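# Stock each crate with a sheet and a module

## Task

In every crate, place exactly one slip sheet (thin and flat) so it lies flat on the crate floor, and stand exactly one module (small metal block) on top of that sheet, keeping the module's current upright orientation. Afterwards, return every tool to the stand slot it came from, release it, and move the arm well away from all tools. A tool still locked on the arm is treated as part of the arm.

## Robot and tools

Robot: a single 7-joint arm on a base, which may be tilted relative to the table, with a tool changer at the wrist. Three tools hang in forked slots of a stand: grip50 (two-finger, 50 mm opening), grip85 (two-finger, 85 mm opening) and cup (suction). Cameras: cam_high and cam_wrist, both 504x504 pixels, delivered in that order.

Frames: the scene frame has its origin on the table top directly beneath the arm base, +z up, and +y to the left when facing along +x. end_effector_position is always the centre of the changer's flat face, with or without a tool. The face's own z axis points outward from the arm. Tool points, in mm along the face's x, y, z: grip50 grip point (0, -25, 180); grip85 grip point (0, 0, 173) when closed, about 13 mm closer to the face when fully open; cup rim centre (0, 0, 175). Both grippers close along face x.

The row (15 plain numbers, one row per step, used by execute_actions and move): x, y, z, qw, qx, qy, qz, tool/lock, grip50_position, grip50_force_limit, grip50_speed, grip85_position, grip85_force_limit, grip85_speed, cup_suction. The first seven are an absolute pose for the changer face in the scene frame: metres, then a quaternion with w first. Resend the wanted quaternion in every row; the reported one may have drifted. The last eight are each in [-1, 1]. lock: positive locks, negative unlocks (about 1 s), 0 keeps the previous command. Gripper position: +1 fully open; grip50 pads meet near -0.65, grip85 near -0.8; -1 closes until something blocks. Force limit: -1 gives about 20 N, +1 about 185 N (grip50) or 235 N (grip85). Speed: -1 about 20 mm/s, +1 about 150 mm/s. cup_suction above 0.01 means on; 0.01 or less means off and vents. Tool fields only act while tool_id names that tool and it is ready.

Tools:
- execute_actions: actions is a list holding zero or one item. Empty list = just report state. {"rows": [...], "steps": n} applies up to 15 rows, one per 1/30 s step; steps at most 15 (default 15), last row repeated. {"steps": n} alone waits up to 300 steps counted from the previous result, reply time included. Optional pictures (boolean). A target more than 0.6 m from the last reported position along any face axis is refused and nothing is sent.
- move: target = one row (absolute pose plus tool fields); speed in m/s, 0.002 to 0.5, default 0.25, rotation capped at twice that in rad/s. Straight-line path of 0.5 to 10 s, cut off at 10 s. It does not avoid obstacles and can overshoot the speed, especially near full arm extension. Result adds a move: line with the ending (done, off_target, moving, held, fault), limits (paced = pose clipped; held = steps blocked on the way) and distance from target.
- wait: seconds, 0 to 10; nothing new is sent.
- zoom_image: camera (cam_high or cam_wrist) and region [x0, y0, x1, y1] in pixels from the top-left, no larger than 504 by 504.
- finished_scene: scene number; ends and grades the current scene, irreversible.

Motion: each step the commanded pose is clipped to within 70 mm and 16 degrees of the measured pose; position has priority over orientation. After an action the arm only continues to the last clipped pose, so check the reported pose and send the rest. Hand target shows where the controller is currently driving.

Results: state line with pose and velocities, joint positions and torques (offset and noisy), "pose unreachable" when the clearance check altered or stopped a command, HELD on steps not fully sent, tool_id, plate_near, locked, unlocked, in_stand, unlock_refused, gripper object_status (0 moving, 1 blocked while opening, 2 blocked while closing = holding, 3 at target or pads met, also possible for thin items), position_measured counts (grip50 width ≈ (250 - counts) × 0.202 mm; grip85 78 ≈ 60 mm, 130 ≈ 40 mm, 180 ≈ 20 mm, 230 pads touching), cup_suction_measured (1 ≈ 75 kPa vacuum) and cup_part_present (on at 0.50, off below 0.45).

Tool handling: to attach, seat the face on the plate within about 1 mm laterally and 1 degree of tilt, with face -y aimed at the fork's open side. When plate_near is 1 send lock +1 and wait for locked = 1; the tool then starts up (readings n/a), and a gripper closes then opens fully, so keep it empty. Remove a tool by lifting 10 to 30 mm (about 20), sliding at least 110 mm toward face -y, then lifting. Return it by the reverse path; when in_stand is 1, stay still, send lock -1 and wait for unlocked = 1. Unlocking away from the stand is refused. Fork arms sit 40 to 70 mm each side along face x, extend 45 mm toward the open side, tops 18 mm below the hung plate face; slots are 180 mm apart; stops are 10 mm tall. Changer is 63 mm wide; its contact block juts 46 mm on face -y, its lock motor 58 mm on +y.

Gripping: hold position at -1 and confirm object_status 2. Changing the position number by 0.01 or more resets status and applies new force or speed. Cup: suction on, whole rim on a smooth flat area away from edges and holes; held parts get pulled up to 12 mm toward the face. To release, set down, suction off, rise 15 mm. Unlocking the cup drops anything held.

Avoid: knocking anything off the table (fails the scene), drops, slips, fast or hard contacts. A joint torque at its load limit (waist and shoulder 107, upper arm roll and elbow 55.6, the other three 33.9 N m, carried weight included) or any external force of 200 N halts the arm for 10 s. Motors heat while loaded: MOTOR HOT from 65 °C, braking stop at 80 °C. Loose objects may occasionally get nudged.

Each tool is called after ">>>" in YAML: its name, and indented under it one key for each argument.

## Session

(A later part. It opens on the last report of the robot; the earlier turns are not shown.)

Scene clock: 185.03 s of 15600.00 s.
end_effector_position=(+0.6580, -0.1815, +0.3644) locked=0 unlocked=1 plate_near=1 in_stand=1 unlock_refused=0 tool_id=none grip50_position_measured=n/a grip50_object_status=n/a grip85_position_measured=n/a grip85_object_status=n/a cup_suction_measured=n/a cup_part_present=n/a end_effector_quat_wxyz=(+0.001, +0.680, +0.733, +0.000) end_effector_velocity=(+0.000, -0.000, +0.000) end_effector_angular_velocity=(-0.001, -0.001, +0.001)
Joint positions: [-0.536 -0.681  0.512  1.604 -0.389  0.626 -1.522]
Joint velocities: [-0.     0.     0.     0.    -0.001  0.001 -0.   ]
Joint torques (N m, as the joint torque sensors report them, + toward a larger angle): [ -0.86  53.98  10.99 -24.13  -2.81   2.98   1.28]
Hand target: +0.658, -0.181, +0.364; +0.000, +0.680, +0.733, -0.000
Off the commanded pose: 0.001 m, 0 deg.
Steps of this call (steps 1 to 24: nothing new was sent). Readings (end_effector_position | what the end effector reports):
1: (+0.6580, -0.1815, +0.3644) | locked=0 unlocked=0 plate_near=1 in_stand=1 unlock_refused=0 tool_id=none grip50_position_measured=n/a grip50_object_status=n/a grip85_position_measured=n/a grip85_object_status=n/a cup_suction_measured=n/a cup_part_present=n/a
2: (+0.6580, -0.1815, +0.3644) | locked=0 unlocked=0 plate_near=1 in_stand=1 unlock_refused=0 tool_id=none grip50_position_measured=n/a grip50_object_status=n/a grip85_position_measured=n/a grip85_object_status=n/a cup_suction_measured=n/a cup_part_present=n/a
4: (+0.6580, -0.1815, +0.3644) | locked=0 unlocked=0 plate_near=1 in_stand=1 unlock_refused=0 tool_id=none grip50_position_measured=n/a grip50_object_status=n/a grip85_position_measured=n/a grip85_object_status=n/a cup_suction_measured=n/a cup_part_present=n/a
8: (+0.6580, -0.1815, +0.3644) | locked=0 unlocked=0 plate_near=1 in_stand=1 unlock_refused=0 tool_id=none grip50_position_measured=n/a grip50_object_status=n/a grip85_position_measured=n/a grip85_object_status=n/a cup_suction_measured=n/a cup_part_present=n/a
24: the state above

>>> move:
  target: [0.6577,-0.1814,0.39,0,0.6801,0.7331,0,0,1,0,0,1,0,0,0]
  speed: 0.05

>>> move:
  target: [0.6294,0.1786,0.39,0,0.6801,0.7331,0,0,1,0,0,1,0,0,0]

>>> move:
  target: [0.6294,0.1786,0.3635,0,0.6801,0.7331,0,0,1,0,0,1,0,0,0]
  speed: 0.02

>>> execute_actions:
  actions:
    - {"rows":[[0.6294,0.1786,0.3635,0,0.6801,0.7331,0,1,1,0,0,1,0,0,0]],"steps":15}
  pictures: false

>>> execute_actions:
  actions:
    - {"steps":22}
  pictures: false

>>> move:
  target: [0.6294,0.1786,0.384,0,0.6801,0.7331,0,1,1,0,0,1,0,0,0]
  speed: 0.04

>>> move:
  target: [0.494,0.1685,0.384,0,0.6801,0.7331,0,0,1,0,0,1,0,0,0]
  speed: 0.12

>>> move:
  target: [0.485,0.20,0.27,0,1,0,0,0,1,0,0,1,0,0,0]

Scene clock: 192.40 s of 15600.00 s.
end_effector_position=(+0.6577, -0.1813, +0.3902) locked=0 unlocked=1 plate_near=0 in_stand=0 unlock_refused=0 tool_id=none grip50_position_measured=n/a grip50_object_status=n/a grip85_position_measured=n/a grip85_object_status=n/a cup_suction_measured=n/a cup_part_present=n/a end_effector_quat_wxyz=(+0.000, +0.680, +0.733, +0.000) end_effector_velocity=(+0.000, -0.000, +0.000) end_effector_angular_velocity=(-0.001, -0.000, +0.000)
Joint positions: [-0.543 -0.65   0.53   1.581 -0.37   0.571 -1.533]
Joint velocities: [-0.    -0.    -0.    -0.    -0.001  0.     0.   ]
Joint torques (N m, as the joint torque sensors report them, + toward a larger angle): [ -2.16  56.1   11.12 -26.68  -3.4    3.22  -0.3 ]
Hand target: +0.658, -0.181, +0.390; -0.000, +0.680, +0.733, -0.000
Off the commanded pose: 0.000 m, 0 deg.
move: done

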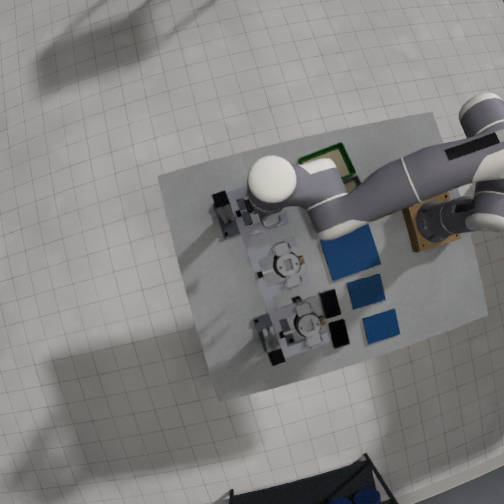

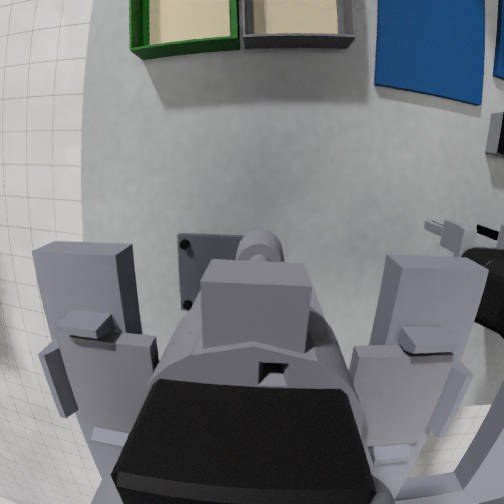

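Scene clock: 194.27 s of 15600.00 s.
end_effector_position=(+0.6288, +0.1790, +0.3898) locked=0 unlocked=1 plate_near=0 in_stand=0 unlock_refused=0 tool_id=none grip50_position_measured=n/a grip50_object_status=n/a grip85_position_measured=n/a grip85_object_status=n/a cup_suction_measured=n/a cup_part_present=n/a end_effector_quat_wxyz=(-0.000, +0.680, +0.733, +0.001) end_effector_velocity=(-0.000, +0.000, -0.000) end_effector_angular_velocity=(+0.001, +0.000, -0.001)
Joint positions: [-0.084 -0.62   0.622  1.678 -0.428  0.602 -0.936]
Joint velocities: [-0.    -0.     0.    -0.     0.002  0.    -0.   ]
Joint torques (N m, as the joint torque sensors report them, + toward a larger angle): [ -2.29  52.44  12.69 -27.2   -3.71   3.18  -0.28]
Hand target: +0.629, +0.179, +0.390; -0.000, +0.680, +0.733, +0.001
Off the commanded pose: 0.001 m, 0 deg.
move: done

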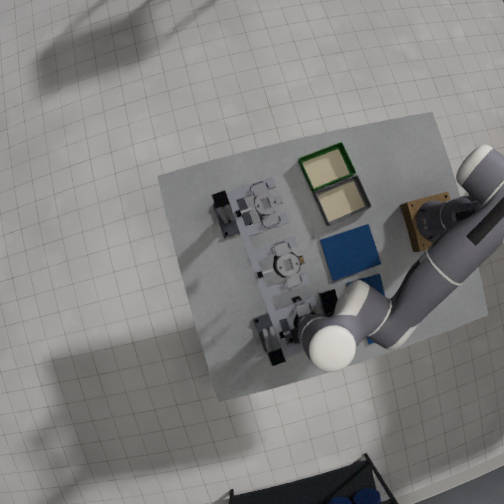

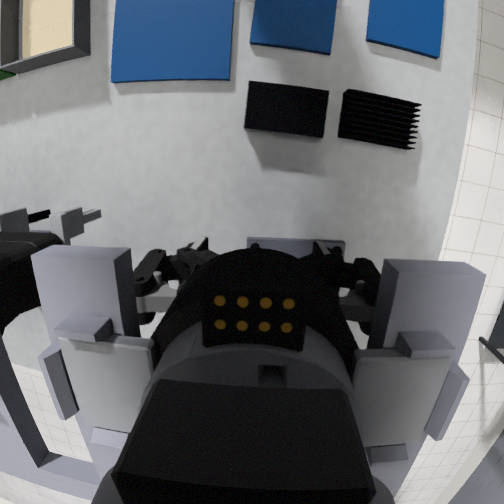

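Scene clock: 195.80 s of 15600.00 s.
end_effector_position=(+0.6298, +0.1787, +0.3641) locked=0 unlocked=1 plate_near=1 in_stand=1 unlock_refused=0 tool_id=none grip50_position_measured=n/a grip50_object_status=n/a grip85_position_measured=n/a grip85_object_status=n/a cup_suction_measured=n/a cup_part_present=n/a end_effector_quat_wxyz=(+0.000, +0.680, +0.733, +0.001) end_effector_velocity=(-0.000, -0.000, -0.000) end_effector_angular_velocity=(-0.000, +0.000, -0.000)
Joint positions: [-0.073 -0.653  0.599  1.7   -0.453  0.654 -0.922]
Joint velocities: [-0.  0.  0.  0. -0. -0.  0.]
Joint torques (N m, as the joint torque sensors report them, + toward a larger angle): [  0.65  49.91  11.32 -23.31  -3.11   3.1    0.99]
Hand target: +0.630, +0.179, +0.363; +0.000, +0.680, +0.733, +0.000
Off the commanded pose: 0.001 m, 0 deg.
move: done

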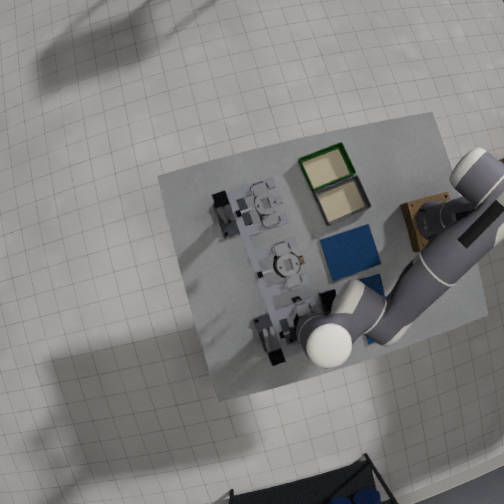

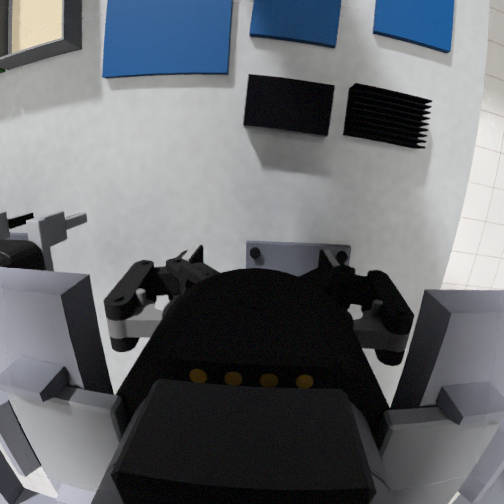

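Scene clock: 196.30 s of 15600.00 s.
end_effector_position=(+0.6298, +0.1787, +0.3641) locked=0 unlocked=0 plate_near=1 in_stand=1 unlock_refused=0 tool_id=none grip50_position_measured=n/a grip50_object_status=n/a grip85_position_measured=n/a grip85_object_status=n/a cup_suction_measured=n/a cup_part_present=n/a end_effector_quat_wxyz=(+0.000, +0.680, +0.733, +0.001) end_effector_velocity=(-0.000, +0.000, -0.000) end_effector_angular_velocity=(+0.000, +0.000, -0.000)
Joint positions: [-0.073 -0.653  0.599  1.7   -0.453  0.654 -0.921]
Joint velocities: [-0.  0.  0.  0.  0.  0.  0.]
Joint torques (N m, as the joint torque sensors report them, + toward a larger angle): [ -0.5   50.49  11.62 -22.4   -3.39   2.92   0.83]
Hand target: +0.629, +0.179, +0.363; +0.000, +0.680, +0.733, -0.000
Off the commanded pose: 0.001 m, 0 deg.
Steps of this call (steps 1 to 15: all 15 steps of this action). Readings (end_effector_position | what the end effector reports):
1: (+0.6298, +0.1787, +0.3641) | locked=0 unlocked=0 plate_near=1 in_stand=1 unlock_refused=0 tool_id=none grip50_position_measured=n/a grip50_object_status=n/a grip85_position_measured=n/a grip85_object_status=n/a cup_suction_measured=n/a cup_part_present=n/a
2: (+0.6298, +0.1787, +0.3641) | locked=0 unlocked=0 plate_near=1 in_stand=1 unlock_refused=0 tool_id=none grip50_position_measured=n/a grip50_object_status=n/a grip85_position_measured=n/a grip85_object_status=n/a cup_suction_measured=n/a cup_part_present=n/a
4: (+0.6298, +0.1787, +0.3641) | locked=0 unlocked=0 plate_near=1 in_stand=1 unlock_refused=0 tool_id=none grip50_position_measured=n/a grip50_object_status=n/a grip85_position_measured=n/a grip85_object_status=n/a cup_suction_measured=n/a cup_part_present=n/a
8: (+0.6298, +0.1787, +0.3641) | locked=0 unlocked=0 plate_near=1 in_stand=1 unlock_refused=0 tool_id=none grip50_position_measured=n/a grip50_object_status=n/a grip85_position_measured=n/a grip85_object_status=n/a cup_suction_measured=n/a cup_part_present=n/a
15: the state above

Scene clock: 197.03 s of 15600.00 s.
end_effector_position=(+0.6298, +0.1787, +0.3643) locked=1 unlocked=0 plate_near=1 in_stand=1 unlock_refused=0 tool_id=grip85 grip50_position_measured=n/a grip50_object_status=n/a grip85_position_measured=n/a grip85_object_status=n/a cup_suction_measured=n/a cup_part_present=n/a end_effector_quat_wxyz=(+0.001, +0.680, +0.733, +0.001) end_effector_velocity=(-0.000, -0.000, -0.000) end_effector_angular_velocity=(+0.000, +0.000, +0.000)
Joint positions: [-0.073 -0.653  0.599  1.7   -0.453  0.655 -0.921]
Joint velocities: [-0. -0.  0.  0.  0.  0. -0.]
Joint torques (N m, as the joint torque sensors report them, + toward a larger angle): [ -0.14  57.78  13.73 -28.05  -3.6    4.03   1.14]
Hand target: +0.629, +0.179, +0.363; +0.000, +0.680, +0.733, -0.000
Off the commanded pose: 0.001 m, 0 deg.
Steps of this call (steps 1 to 22: nothing new was sent). Readings (end_effector_position | what the end effector reports):
1: (+0.6298, +0.1787, +0.3641) | locked=0 unlocked=0 plate_near=1 in_stand=1 unlock_refused=0 tool_id=none grip50_position_measured=n/a grip50_object_status=n/a grip85_position_measured=n/a grip85_object_status=n/a cup_suction_measured=n/a cup_part_present=n/a
2: (+0.6298, +0.1787, +0.3641) | locked=0 unlocked=0 plate_near=1 in_stand=1 unlock_refused=0 tool_id=none grip50_position_measured=n/a grip50_object_status=n/a grip85_position_measured=n/a grip85_object_status=n/a cup_suction_measured=n/a cup_part_present=n/a
4: (+0.6298, +0.1787, +0.3641) | locked=0 unlocked=0 plate_near=1 in_stand=1 unlock_refused=0 tool_id=none grip50_position_measured=n/a grip50_object_status=n/a grip85_position_measured=n/a grip85_object_status=n/a cup_suction_measured=n/a cup_part_present=n/a
8: (+0.6297, +0.1787, +0.3641) | locked=0 unlocked=0 plate_near=1 in_stand=1 unlock_refused=0 tool_id=none grip50_position_measured=n/a grip50_object_status=n/a grip85_position_measured=n/a grip85_object_status=n/a cup_suction_measured=n/a cup_part_present=n/a
22: the state above

Scene clock: 197.77 s of 15600.00 s.
end_effector_position=(+0.6294, +0.1787, +0.3842) locked=1 unlocked=0 plate_near=1 in_stand=0 unlock_refused=0 tool_id=grip85 grip50_position_measured=n/a grip50_object_status=n/a grip85_position_measured=n/a grip85_object_status=n/a cup_suction_measured=n/a cup_part_present=n/a end_effector_quat_wxyz=(+0.000, +0.680, +0.733, +0.000) end_effector_velocity=(-0.000, -0.000, -0.000) end_effector_angular_velocity=(+0.001, +0.001, -0.001)
Joint positions: [-0.081 -0.628  0.617  1.682 -0.434  0.611 -0.933]
Joint velocities: [-0.    -0.    -0.    -0.     0.002 -0.     0.   ]
Joint torques (N m, as the joint torque sensors report them, + toward a larger angle): [ -3.17  60.42  14.99 -31.08  -4.44   4.31  -0.24]
Hand target: +0.629, +0.179, +0.384; -0.000, +0.680, +0.733, -0.000
Off the commanded pose: 0.000 m, 0 deg.
move: done

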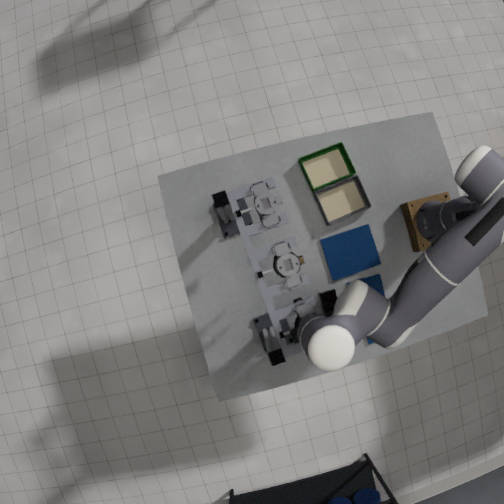

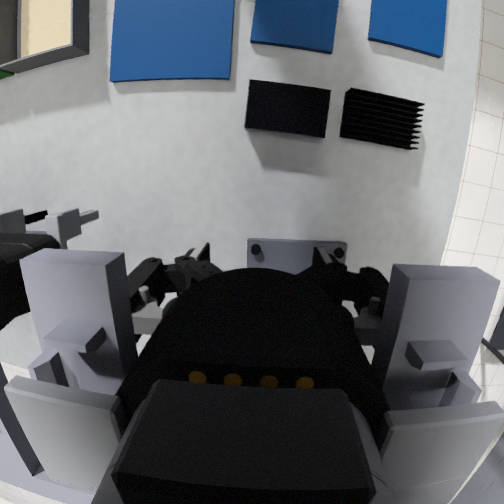

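Scene clock: 199.20 s of 15600.00 s.
end_effector_position=(+0.4940, +0.1684, +0.3835) locked=1 unlocked=0 plate_near=1 in_stand=0 unlock_refused=0 tool_id=grip85 grip50_position_measured=n/a grip50_object_status=n/a grip85_position_measured=n/a grip85_object_status=n/a cup_suction_measured=n/a cup_part_present=n/a end_effector_quat_wxyz=(-0.000, +0.680, +0.733, -0.000) end_effector_velocity=(+0.000, -0.000, -0.000) end_effector_angular_velocity=(+0.000, +0.001, +0.001)
Joint positions: [-0.172 -0.371  0.711  2.074 -0.343  0.77  -0.882]
Joint velocities: [-0.    -0.001 -0.    -0.    -0.     0.    -0.001]
Joint torques (N m, as the joint torque sensors report them, + toward a larger angle): [ -0.2   42.71   8.8  -30.47  -4.21   4.85   0.41]
Hand target: +0.494, +0.168, +0.383; -0.000, +0.680, +0.733, +0.000
Off the commanded pose: 0.000 m, 0 deg.
move: done

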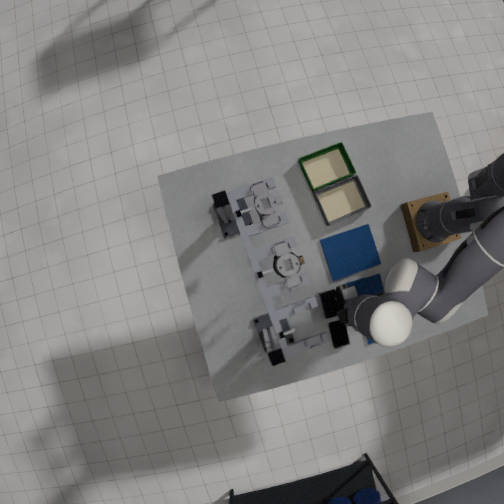

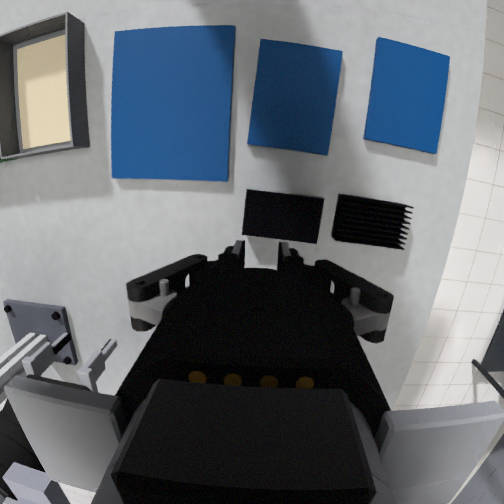

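Scene clock: 202.80 s of 15600.00 s.
end_effector_position=(+0.4853, +0.2004, +0.2700) locked=1 unlocked=0 plate_near=1 in_stand=0 unlock_refused=0 tool_id=grip85 grip50_position_measured=n/a grip50_object_status=n/a grip85_position_measured=3 grip85_object_status=3 cup_suction_measured=n/a cup_part_present=n/a end_effector_quat_wxyz=(-0.001, +1.000, -0.000, -0.000) end_effector_velocity=(+0.000, +0.000, +0.000) end_effector_angular_velocity=(+0.000, -0.000, -0.000)
Joint positions: [ 0.253 -0.519  0.304  2.178 -0.339  1.094  0.839]
Joint velocities: [ 0.  0.  0. -0.  0. -0.  0.]
Joint torques (N m, as the joint torque sensors report them, + toward a larger angle): [ -2.07  52.18   6.24 -22.7   -2.95   4.99  -0.46]
Hand target: +0.485, +0.200, +0.270; -0.001, +1.000, +0.000, -0.000
Off the commanded pose: 0.001 m, 0 deg.
move: done

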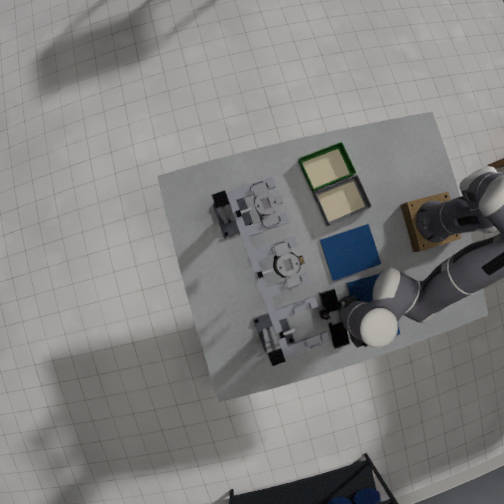

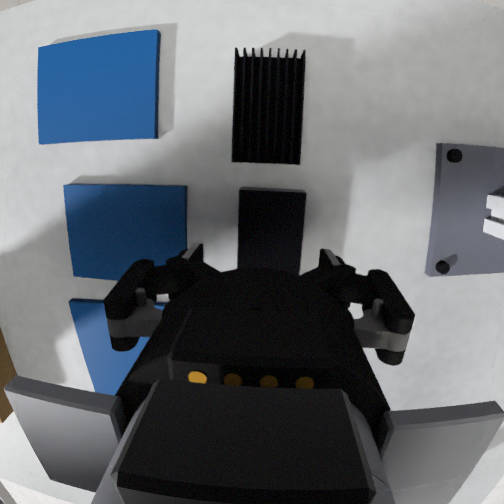

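>>> move:
  target: [0.4905,0.194,0.202,0,1,0,0,0,1,0,0,1,0,0,0]
  speed: 0.06

>>> move:
  target: [0.4905,0.194,0.202,0,1,0,0,0,1,0,0,-1,0,-0.5,0]

>>> move:
  target: [0.4905,0.194,0.28,0,1,0,0,0,1,0,0,-1,0,-0.5,0]
  speed: 0.1

>>> move:
  target: [0.367,-0.311,0.28,0,0.656,0.7547,0,0,1,0,0,-1,0,-0.5,0]

>>> move:
  target: [0.367,-0.311,0.2085,0,0.656,0.7547,0,0,1,0,0,-1,0,-0.5,0]
  speed: 0.05

>>> move:
  target: [0.367,-0.311,0.2065,0,0.656,0.7547,0,0,1,0,0,-1,0,-0.5,0]
  speed: 0.005

Scene clock: 211.10 s of 15600.00 s.
end_effector_position=(+0.4907, +0.1940, +0.2018) locked=1 unlocked=0 plate_near=1 in_stand=0 unlock_refused=0 tool_id=grip85 grip50_position_measured=n/a grip50_object_status=n/a grip85_position_measured=3 grip85_object_status=3 cup_suction_measured=n/a cup_part_present=n/a end_effector_quat_wxyz=(+0.000, +1.000, +0.000, -0.000) end_effector_velocity=(+0.000, +0.000, +0.000) end_effector_angular_velocity=(+0.000, -0.001, -0.000)
Joint positions: [ 0.312 -0.675  0.192  2.184 -0.424  1.265  0.885]
Joint velocities: [ 0.     0.    -0.    -0.    -0.001  0.     0.001]
Joint torques (N m, as the joint torque sensors report them, + toward a larger angle): [  0.06  54.78   6.33 -19.14  -1.8    4.86   0.54]
Hand target: +0.491, +0.194, +0.202; -0.000, +1.000, +0.000, -0.000
Off the commanded pose: 0.000 m, 0 deg.
move: done

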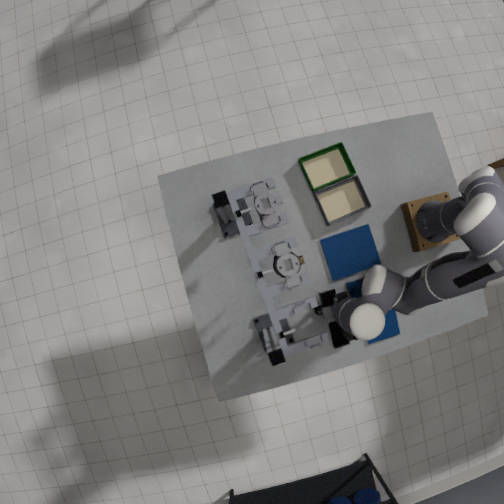

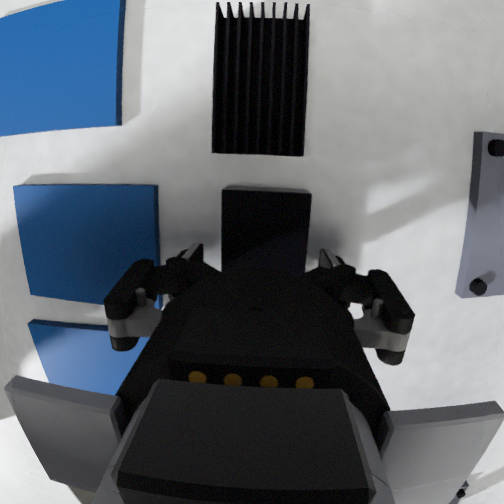

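Scene clock: 211.97 s of 15600.00 s.
end_effector_position=(+0.4907, +0.1940, +0.2024) locked=1 unlocked=0 plate_near=1 in_stand=0 unlock_refused=0 tool_id=grip85 grip50_position_measured=n/a grip50_object_status=n/a grip85_position_measured=81 grip85_object_status=2 cup_suction_measured=n/a cup_part_present=n/a end_effector_quat_wxyz=(-0.000, +1.000, +0.000, +0.000) end_effector_velocity=(+0.000, -0.000, +0.000) end_effector_angular_velocity=(+0.001, -0.000, -0.001)
Joint positions: [ 0.312 -0.674  0.192  2.185 -0.424  1.265  0.885]
Joint velocities: [-0.     0.    -0.    -0.     0.001  0.001 -0.   ]
Joint torques (N m, as the joint torque sensors report them, + toward a larger angle): [  0.82  49.55   5.02 -18.15  -1.49   4.93   0.85]
Hand target: +0.490, +0.194, +0.202; -0.000, +1.000, +0.000, -0.000
Off the commanded pose: 0.000 m, 0 deg.
move: done

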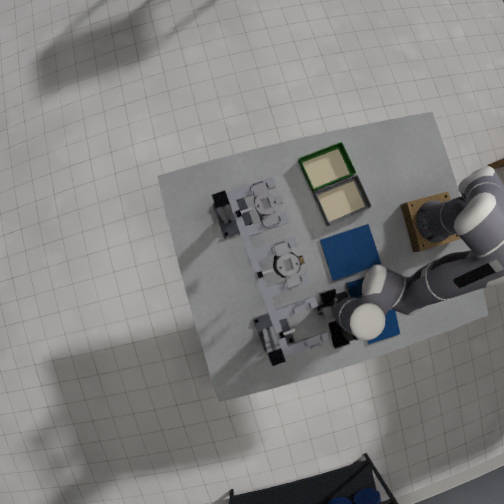

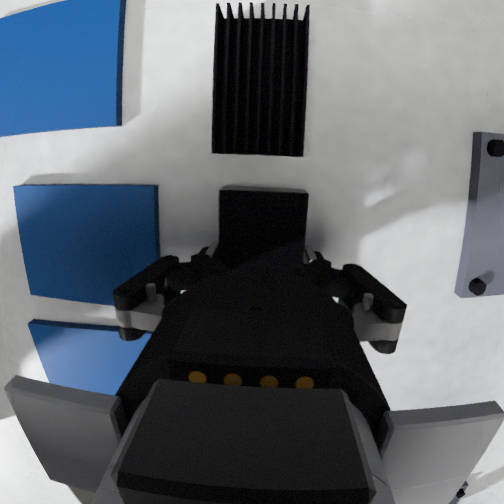

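Scene clock: 213.03 s of 15600.00 s.
end_effector_position=(+0.4902, +0.1940, +0.2801) locked=1 unlocked=0 plate_near=1 in_stand=0 unlock_refused=0 tool_id=grip85 grip50_position_measured=n/a grip50_object_status=n/a grip85_position_measured=82 grip85_object_status=2 cup_suction_measured=n/a cup_part_present=n/a end_effector_quat_wxyz=(+0.000, +1.000, -0.000, +0.000) end_effector_velocity=(-0.000, +0.000, -0.000) end_effector_angular_velocity=(+0.000, +0.000, -0.001)
Joint positions: [ 0.232 -0.5    0.316  2.167 -0.323  1.063  0.813]
Joint velocities: [ 0.    -0.     0.     0.     0.001  0.     0.001]
Joint torques (N m, as the joint torque sensors report them, + toward a larger angle): [ -1.93  51.61   5.75 -23.97  -2.76   4.54   0.06]
Hand target: +0.490, +0.194, +0.280; +0.000, +1.000, -0.000, +0.000
Off the commanded pose: 0.000 m, 0 deg.
move: done

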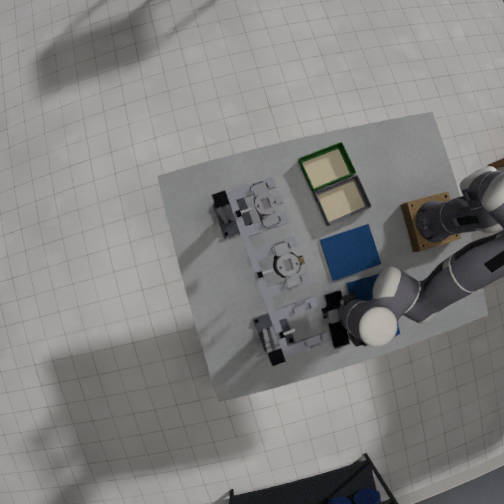

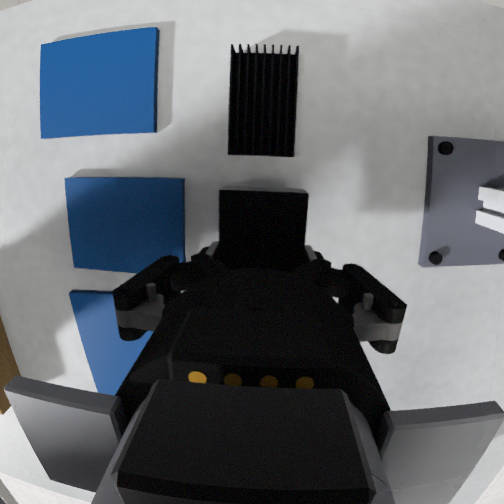

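Scene clock: 216.80 s of 15600.00 s.
end_effector_position=(+0.3676, -0.3128, +0.2797) locked=1 unlocked=0 plate_near=1 in_stand=0 unlock_refused=0 tool_id=grip85 grip50_position_measured=n/a grip50_object_status=n/a grip85_position_measured=82 grip85_object_status=2 cup_suction_measured=n/a cup_part_present=n/a end_effector_quat_wxyz=(+0.000, +0.656, +0.755, -0.003) end_effector_velocity=(+0.000, +0.000, +0.000) end_effector_angular_velocity=(-0.000, -0.000, +0.001)
Joint positions: [-0.976 -0.461  0.418  2.29  -0.423  1.12  -1.907]
Joint velocities: [ 0.  0. -0.  0. -0.  0. -0.]
Joint torques (N m, as the joint torque sensors report them, + toward a larger angle): [ -0.16  47.82   7.45 -21.67  -2.47   4.92   1.11]
Hand target: +0.368, -0.313, +0.280; +0.001, +0.656, +0.755, -0.003
Off the commanded pose: 0.002 m, 0 deg.
move: done

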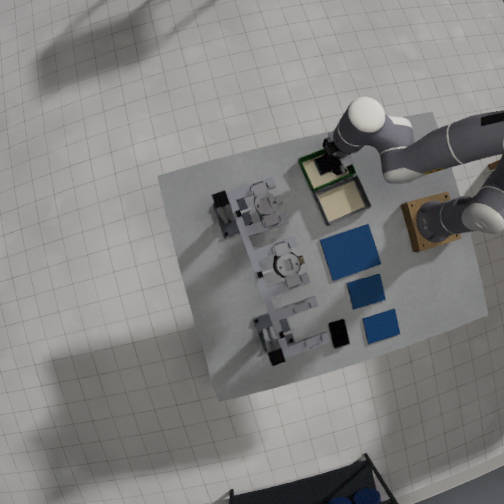

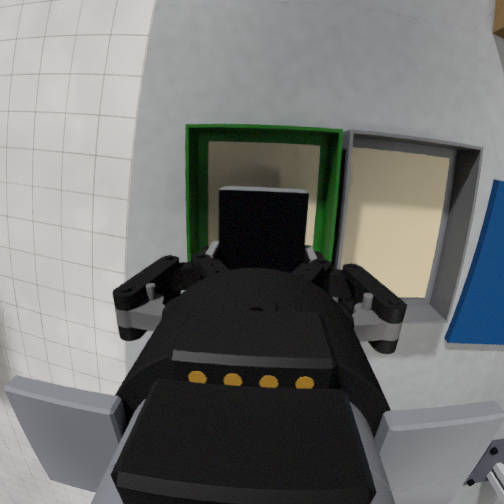

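Scene clock: 218.50 s of 15600.00 s.
end_effector_position=(+0.3671, -0.3111, +0.2082) locked=1 unlocked=0 plate_near=1 in_stand=0 unlock_refused=0 tool_id=grip85 grip50_position_measured=n/a grip50_object_status=n/a grip85_position_measured=82 grip85_object_status=2 cup_suction_measured=n/a cup_part_present=n/a end_effector_quat_wxyz=(-0.000, +0.656, +0.755, +0.000) end_effector_velocity=(+0.000, -0.000, +0.000) end_effector_angular_velocity=(-0.000, -0.000, +0.000)
Joint positions: [-0.855 -0.624  0.233  2.323 -0.576  1.335 -1.796]
Joint velocities: [-0.  0.  0.  0. -0. -0.  0.]
Joint torques (N m, as the joint torque sensors report them, + toward a larger angle): [ -0.15  49.93   6.78 -16.66  -1.26   5.23   0.58]
Hand target: +0.367, -0.311, +0.208; +0.000, +0.656, +0.755, +0.000
Off the commanded pose: 0.000 m, 0 deg.
move: done

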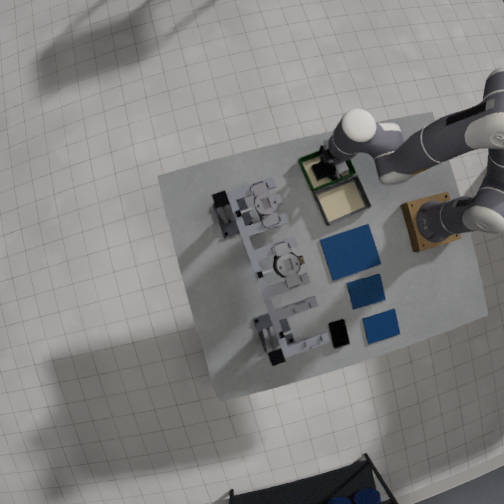

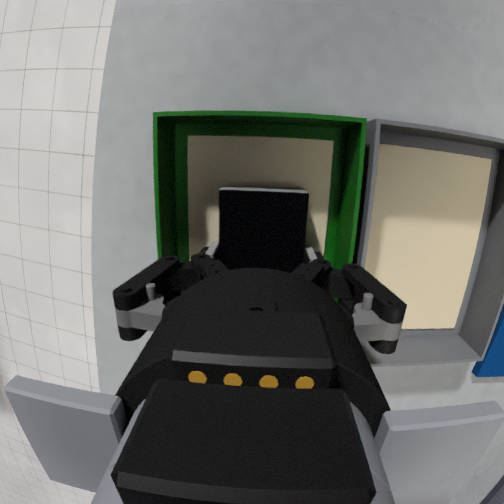

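Scene clock: 219.20 s of 15600.00 s.
end_effector_position=(+0.3674, -0.3113, +0.2072) locked=1 unlocked=0 plate_near=1 in_stand=0 unlock_refused=0 tool_id=grip85 grip50_position_measured=n/a grip50_object_status=n/a grip85_position_measured=82 grip85_object_status=2 cup_suction_measured=n/a cup_part_present=n/a end_effector_quat_wxyz=(+0.001, +0.656, +0.755, +0.000) end_effector_velocity=(+0.000, -0.000, +0.000) end_effector_angular_velocity=(+0.000, -0.000, -0.002)
Joint positions: [-0.85  -0.627  0.227  2.323 -0.578  1.342 -1.793]
Joint velocities: [ 0.     0.    -0.    -0.     0.001  0.     0.001]
Joint torques (N m, as the joint torque sensors report them, + toward a larger angle): [  0.81  41.07   4.73 -14.12  -1.37   4.66   0.86]
Hand target: +0.367, -0.311, +0.206; +0.000, +0.656, +0.755, +0.000
Off the commanded pose: 0.001 m, 0 deg.
move: done

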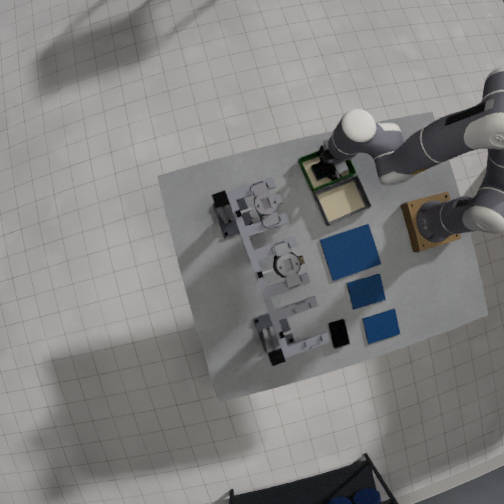

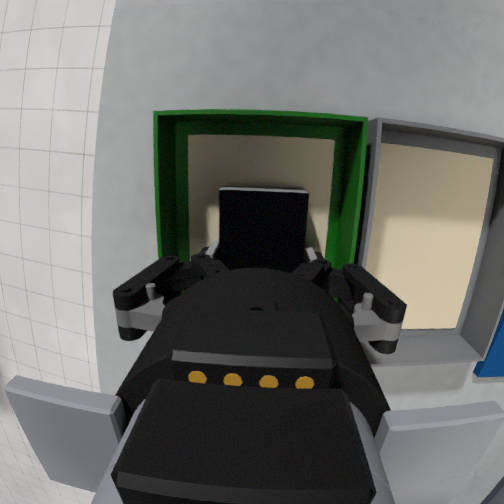

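>>> move:
  target: [0.367,-0.311,0.207,0,0.656,0.7547,0,0,1,0,0,0.7,0,0,0]

>>> move:
  target: [0.367,-0.311,0.27,0,0.656,0.7547,0,0,1,0,0,0.7,0,0,0]
  speed: 0.1

>>> move:
  target: [0.485,0.29,0.27,0,1,0,0,0,1,0,0,1,0,0,0]

>>> move:
  target: [0.485,0.315,0.245,0,1,0,0,0,1,0,0,1,0,0,0]
  speed: 0.1

Scene clock: 223.67 s of 15600.00 s.
end_effector_position=(+0.3672, -0.3111, +0.2071) locked=1 unlocked=0 plate_near=1 in_stand=0 unlock_refused=0 tool_id=grip85 grip50_position_measured=n/a grip50_object_status=n/a grip85_position_measured=41 grip85_object_status=3 cup_suction_measured=n/a cup_part_present=n/a end_effector_quat_wxyz=(+0.000, +0.656, +0.755, -0.000) end_effector_velocity=(+0.000, -0.000, +0.000) end_effector_angular_velocity=(-0.000, -0.000, -0.000)
Joint positions: [-0.85  -0.626  0.228  2.324 -0.578  1.34  -1.793]
Joint velocities: [ 0.  0.  0. -0.  0.  0.  0.]
Joint torques (N m, as the joint torque sensors report them, + toward a larger angle): [ -3.21  48.15   7.2  -15.28  -1.2    4.69  -0.07]
Hand target: +0.367, -0.311, +0.207; +0.000, +0.656, +0.755, -0.000
Off the commanded pose: 0.000 m, 0 deg.
move: done

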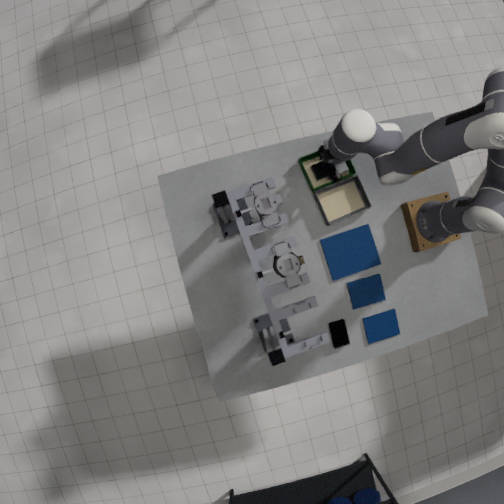

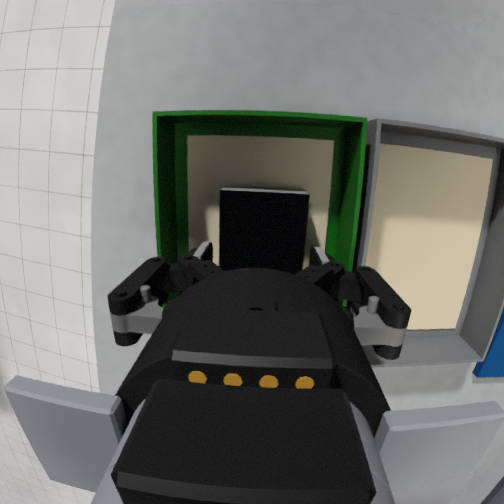

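Scene clock: 224.60 s of 15600.00 s.
end_effector_position=(+0.3669, -0.3109, +0.2702) locked=1 unlocked=0 plate_near=1 in_stand=0 unlock_refused=0 tool_id=grip85 grip50_position_measured=n/a grip50_object_status=n/a grip85_position_measured=41 grip85_object_status=3 cup_suction_measured=n/a cup_part_present=n/a end_effector_quat_wxyz=(+0.000, +0.656, +0.755, -0.000) end_effector_velocity=(-0.000, +0.000, -0.000) end_effector_angular_velocity=(+0.001, +0.001, +0.000)
Joint positions: [-0.964 -0.481  0.4    2.3   -0.439  1.151 -1.894]
Joint velocities: [ 0.    -0.001  0.    -0.     0.    -0.    -0.   ]
Joint torques (N m, as the joint torque sensors report them, + toward a larger angle): [ -1.64  44.86   6.62 -20.68  -2.49   4.68   0.47]
Hand target: +0.367, -0.311, +0.270; -0.000, +0.656, +0.755, -0.000
Off the commanded pose: 0.000 m, 0 deg.
move: done

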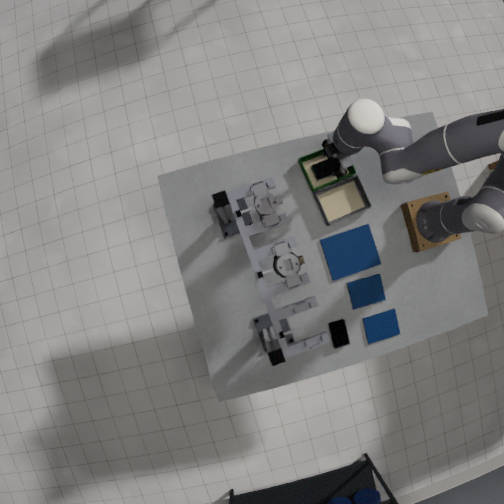

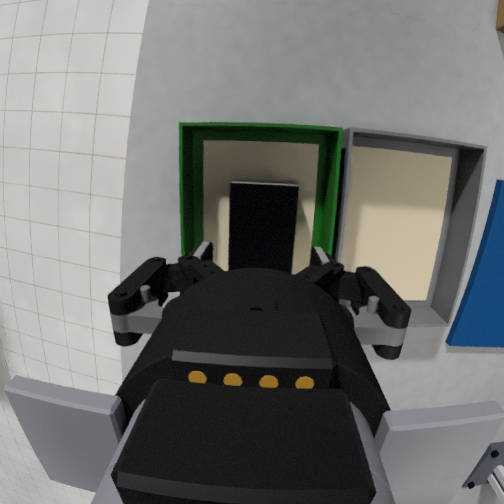

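Scene clock: 228.37 s of 15600.00 s.
end_effector_position=(+0.4840, +0.2921, +0.2704) locked=1 unlocked=0 plate_near=1 in_stand=0 unlock_refused=0 tool_id=grip85 grip50_position_measured=n/a grip50_object_status=n/a grip85_position_measured=3 grip85_object_status=3 cup_suction_measured=n/a cup_part_present=n/a end_effector_quat_wxyz=(-0.003, +1.000, -0.000, +0.001) end_effector_velocity=(+0.000, -0.000, +0.000) end_effector_angular_velocity=(+0.000, -0.001, -0.000)
Joint positions: [ 0.419 -0.578  0.294  2.057 -0.325  1.036  0.965]
Joint velocities: [-0.001  0.    -0.    -0.    -0.001  0.     0.   ]
Joint torques (N m, as the joint torque sensors report them, + toward a larger angle): [ -1.25  56.87   7.15 -23.82  -3.04   4.75  -0.35]
Hand target: +0.484, +0.292, +0.270; -0.003, +1.000, -0.000, +0.001
Off the commanded pose: 0.002 m, 0 deg.
move: done

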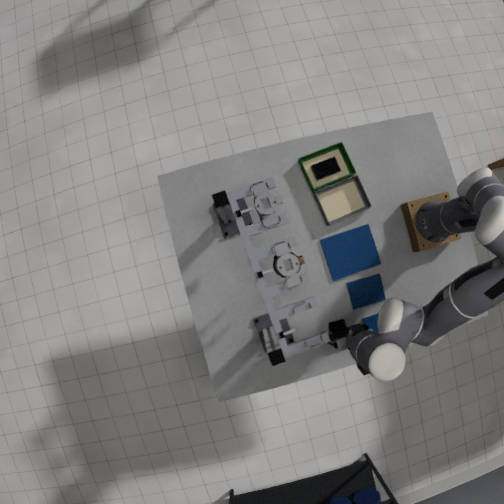

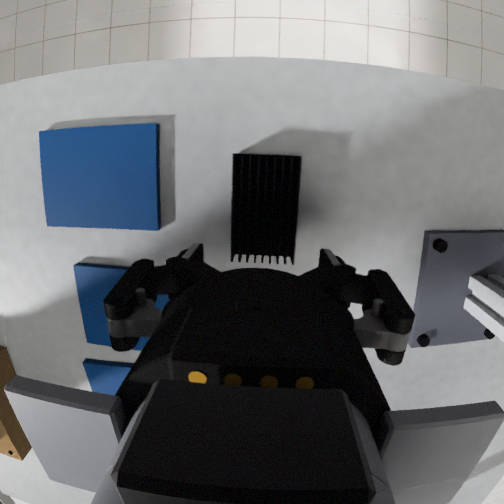

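Scene clock: 229.10 s of 15600.00 s.
end_effector_position=(+0.4848, +0.3152, +0.2449) locked=1 unlocked=0 plate_near=1 in_stand=0 unlock_refused=0 tool_id=grip85 grip50_position_measured=n/a grip50_object_status=n/a grip85_position_measured=3 grip85_object_status=3 cup_suction_measured=n/a cup_part_present=n/a end_effector_quat_wxyz=(-0.000, +1.000, +0.000, -0.000) end_effector_velocity=(+0.000, +0.000, +0.000) end_effector_angular_velocity=(+0.000, -0.000, +0.001)
Joint positions: [ 0.469 -0.65   0.268  2.02  -0.353  1.065  1.012]
Joint velocities: [ 0.  0. -0.  0. -0.  0. -0.]
Joint torques (N m, as the joint torque sensors report them, + toward a larger angle): [ -1.79  59.34   6.9  -23.81  -2.51   4.98   0.48]
Hand target: +0.485, +0.315, +0.245; -0.000, +1.000, +0.000, -0.000
Off the commanded pose: 0.000 m, 0 deg.
move: done

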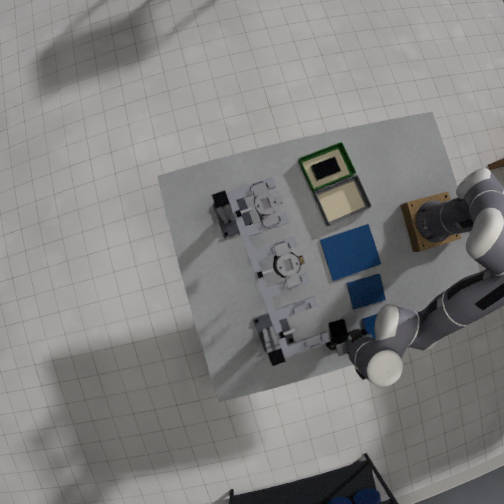

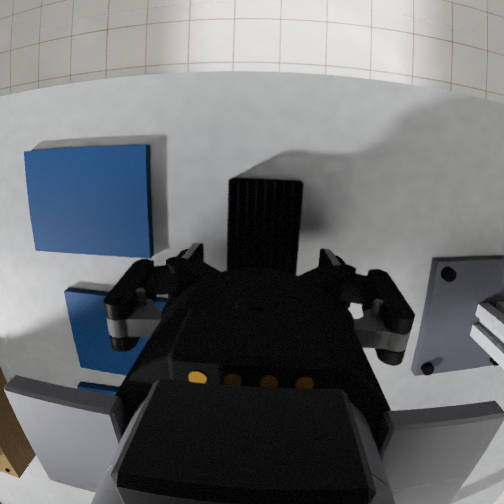

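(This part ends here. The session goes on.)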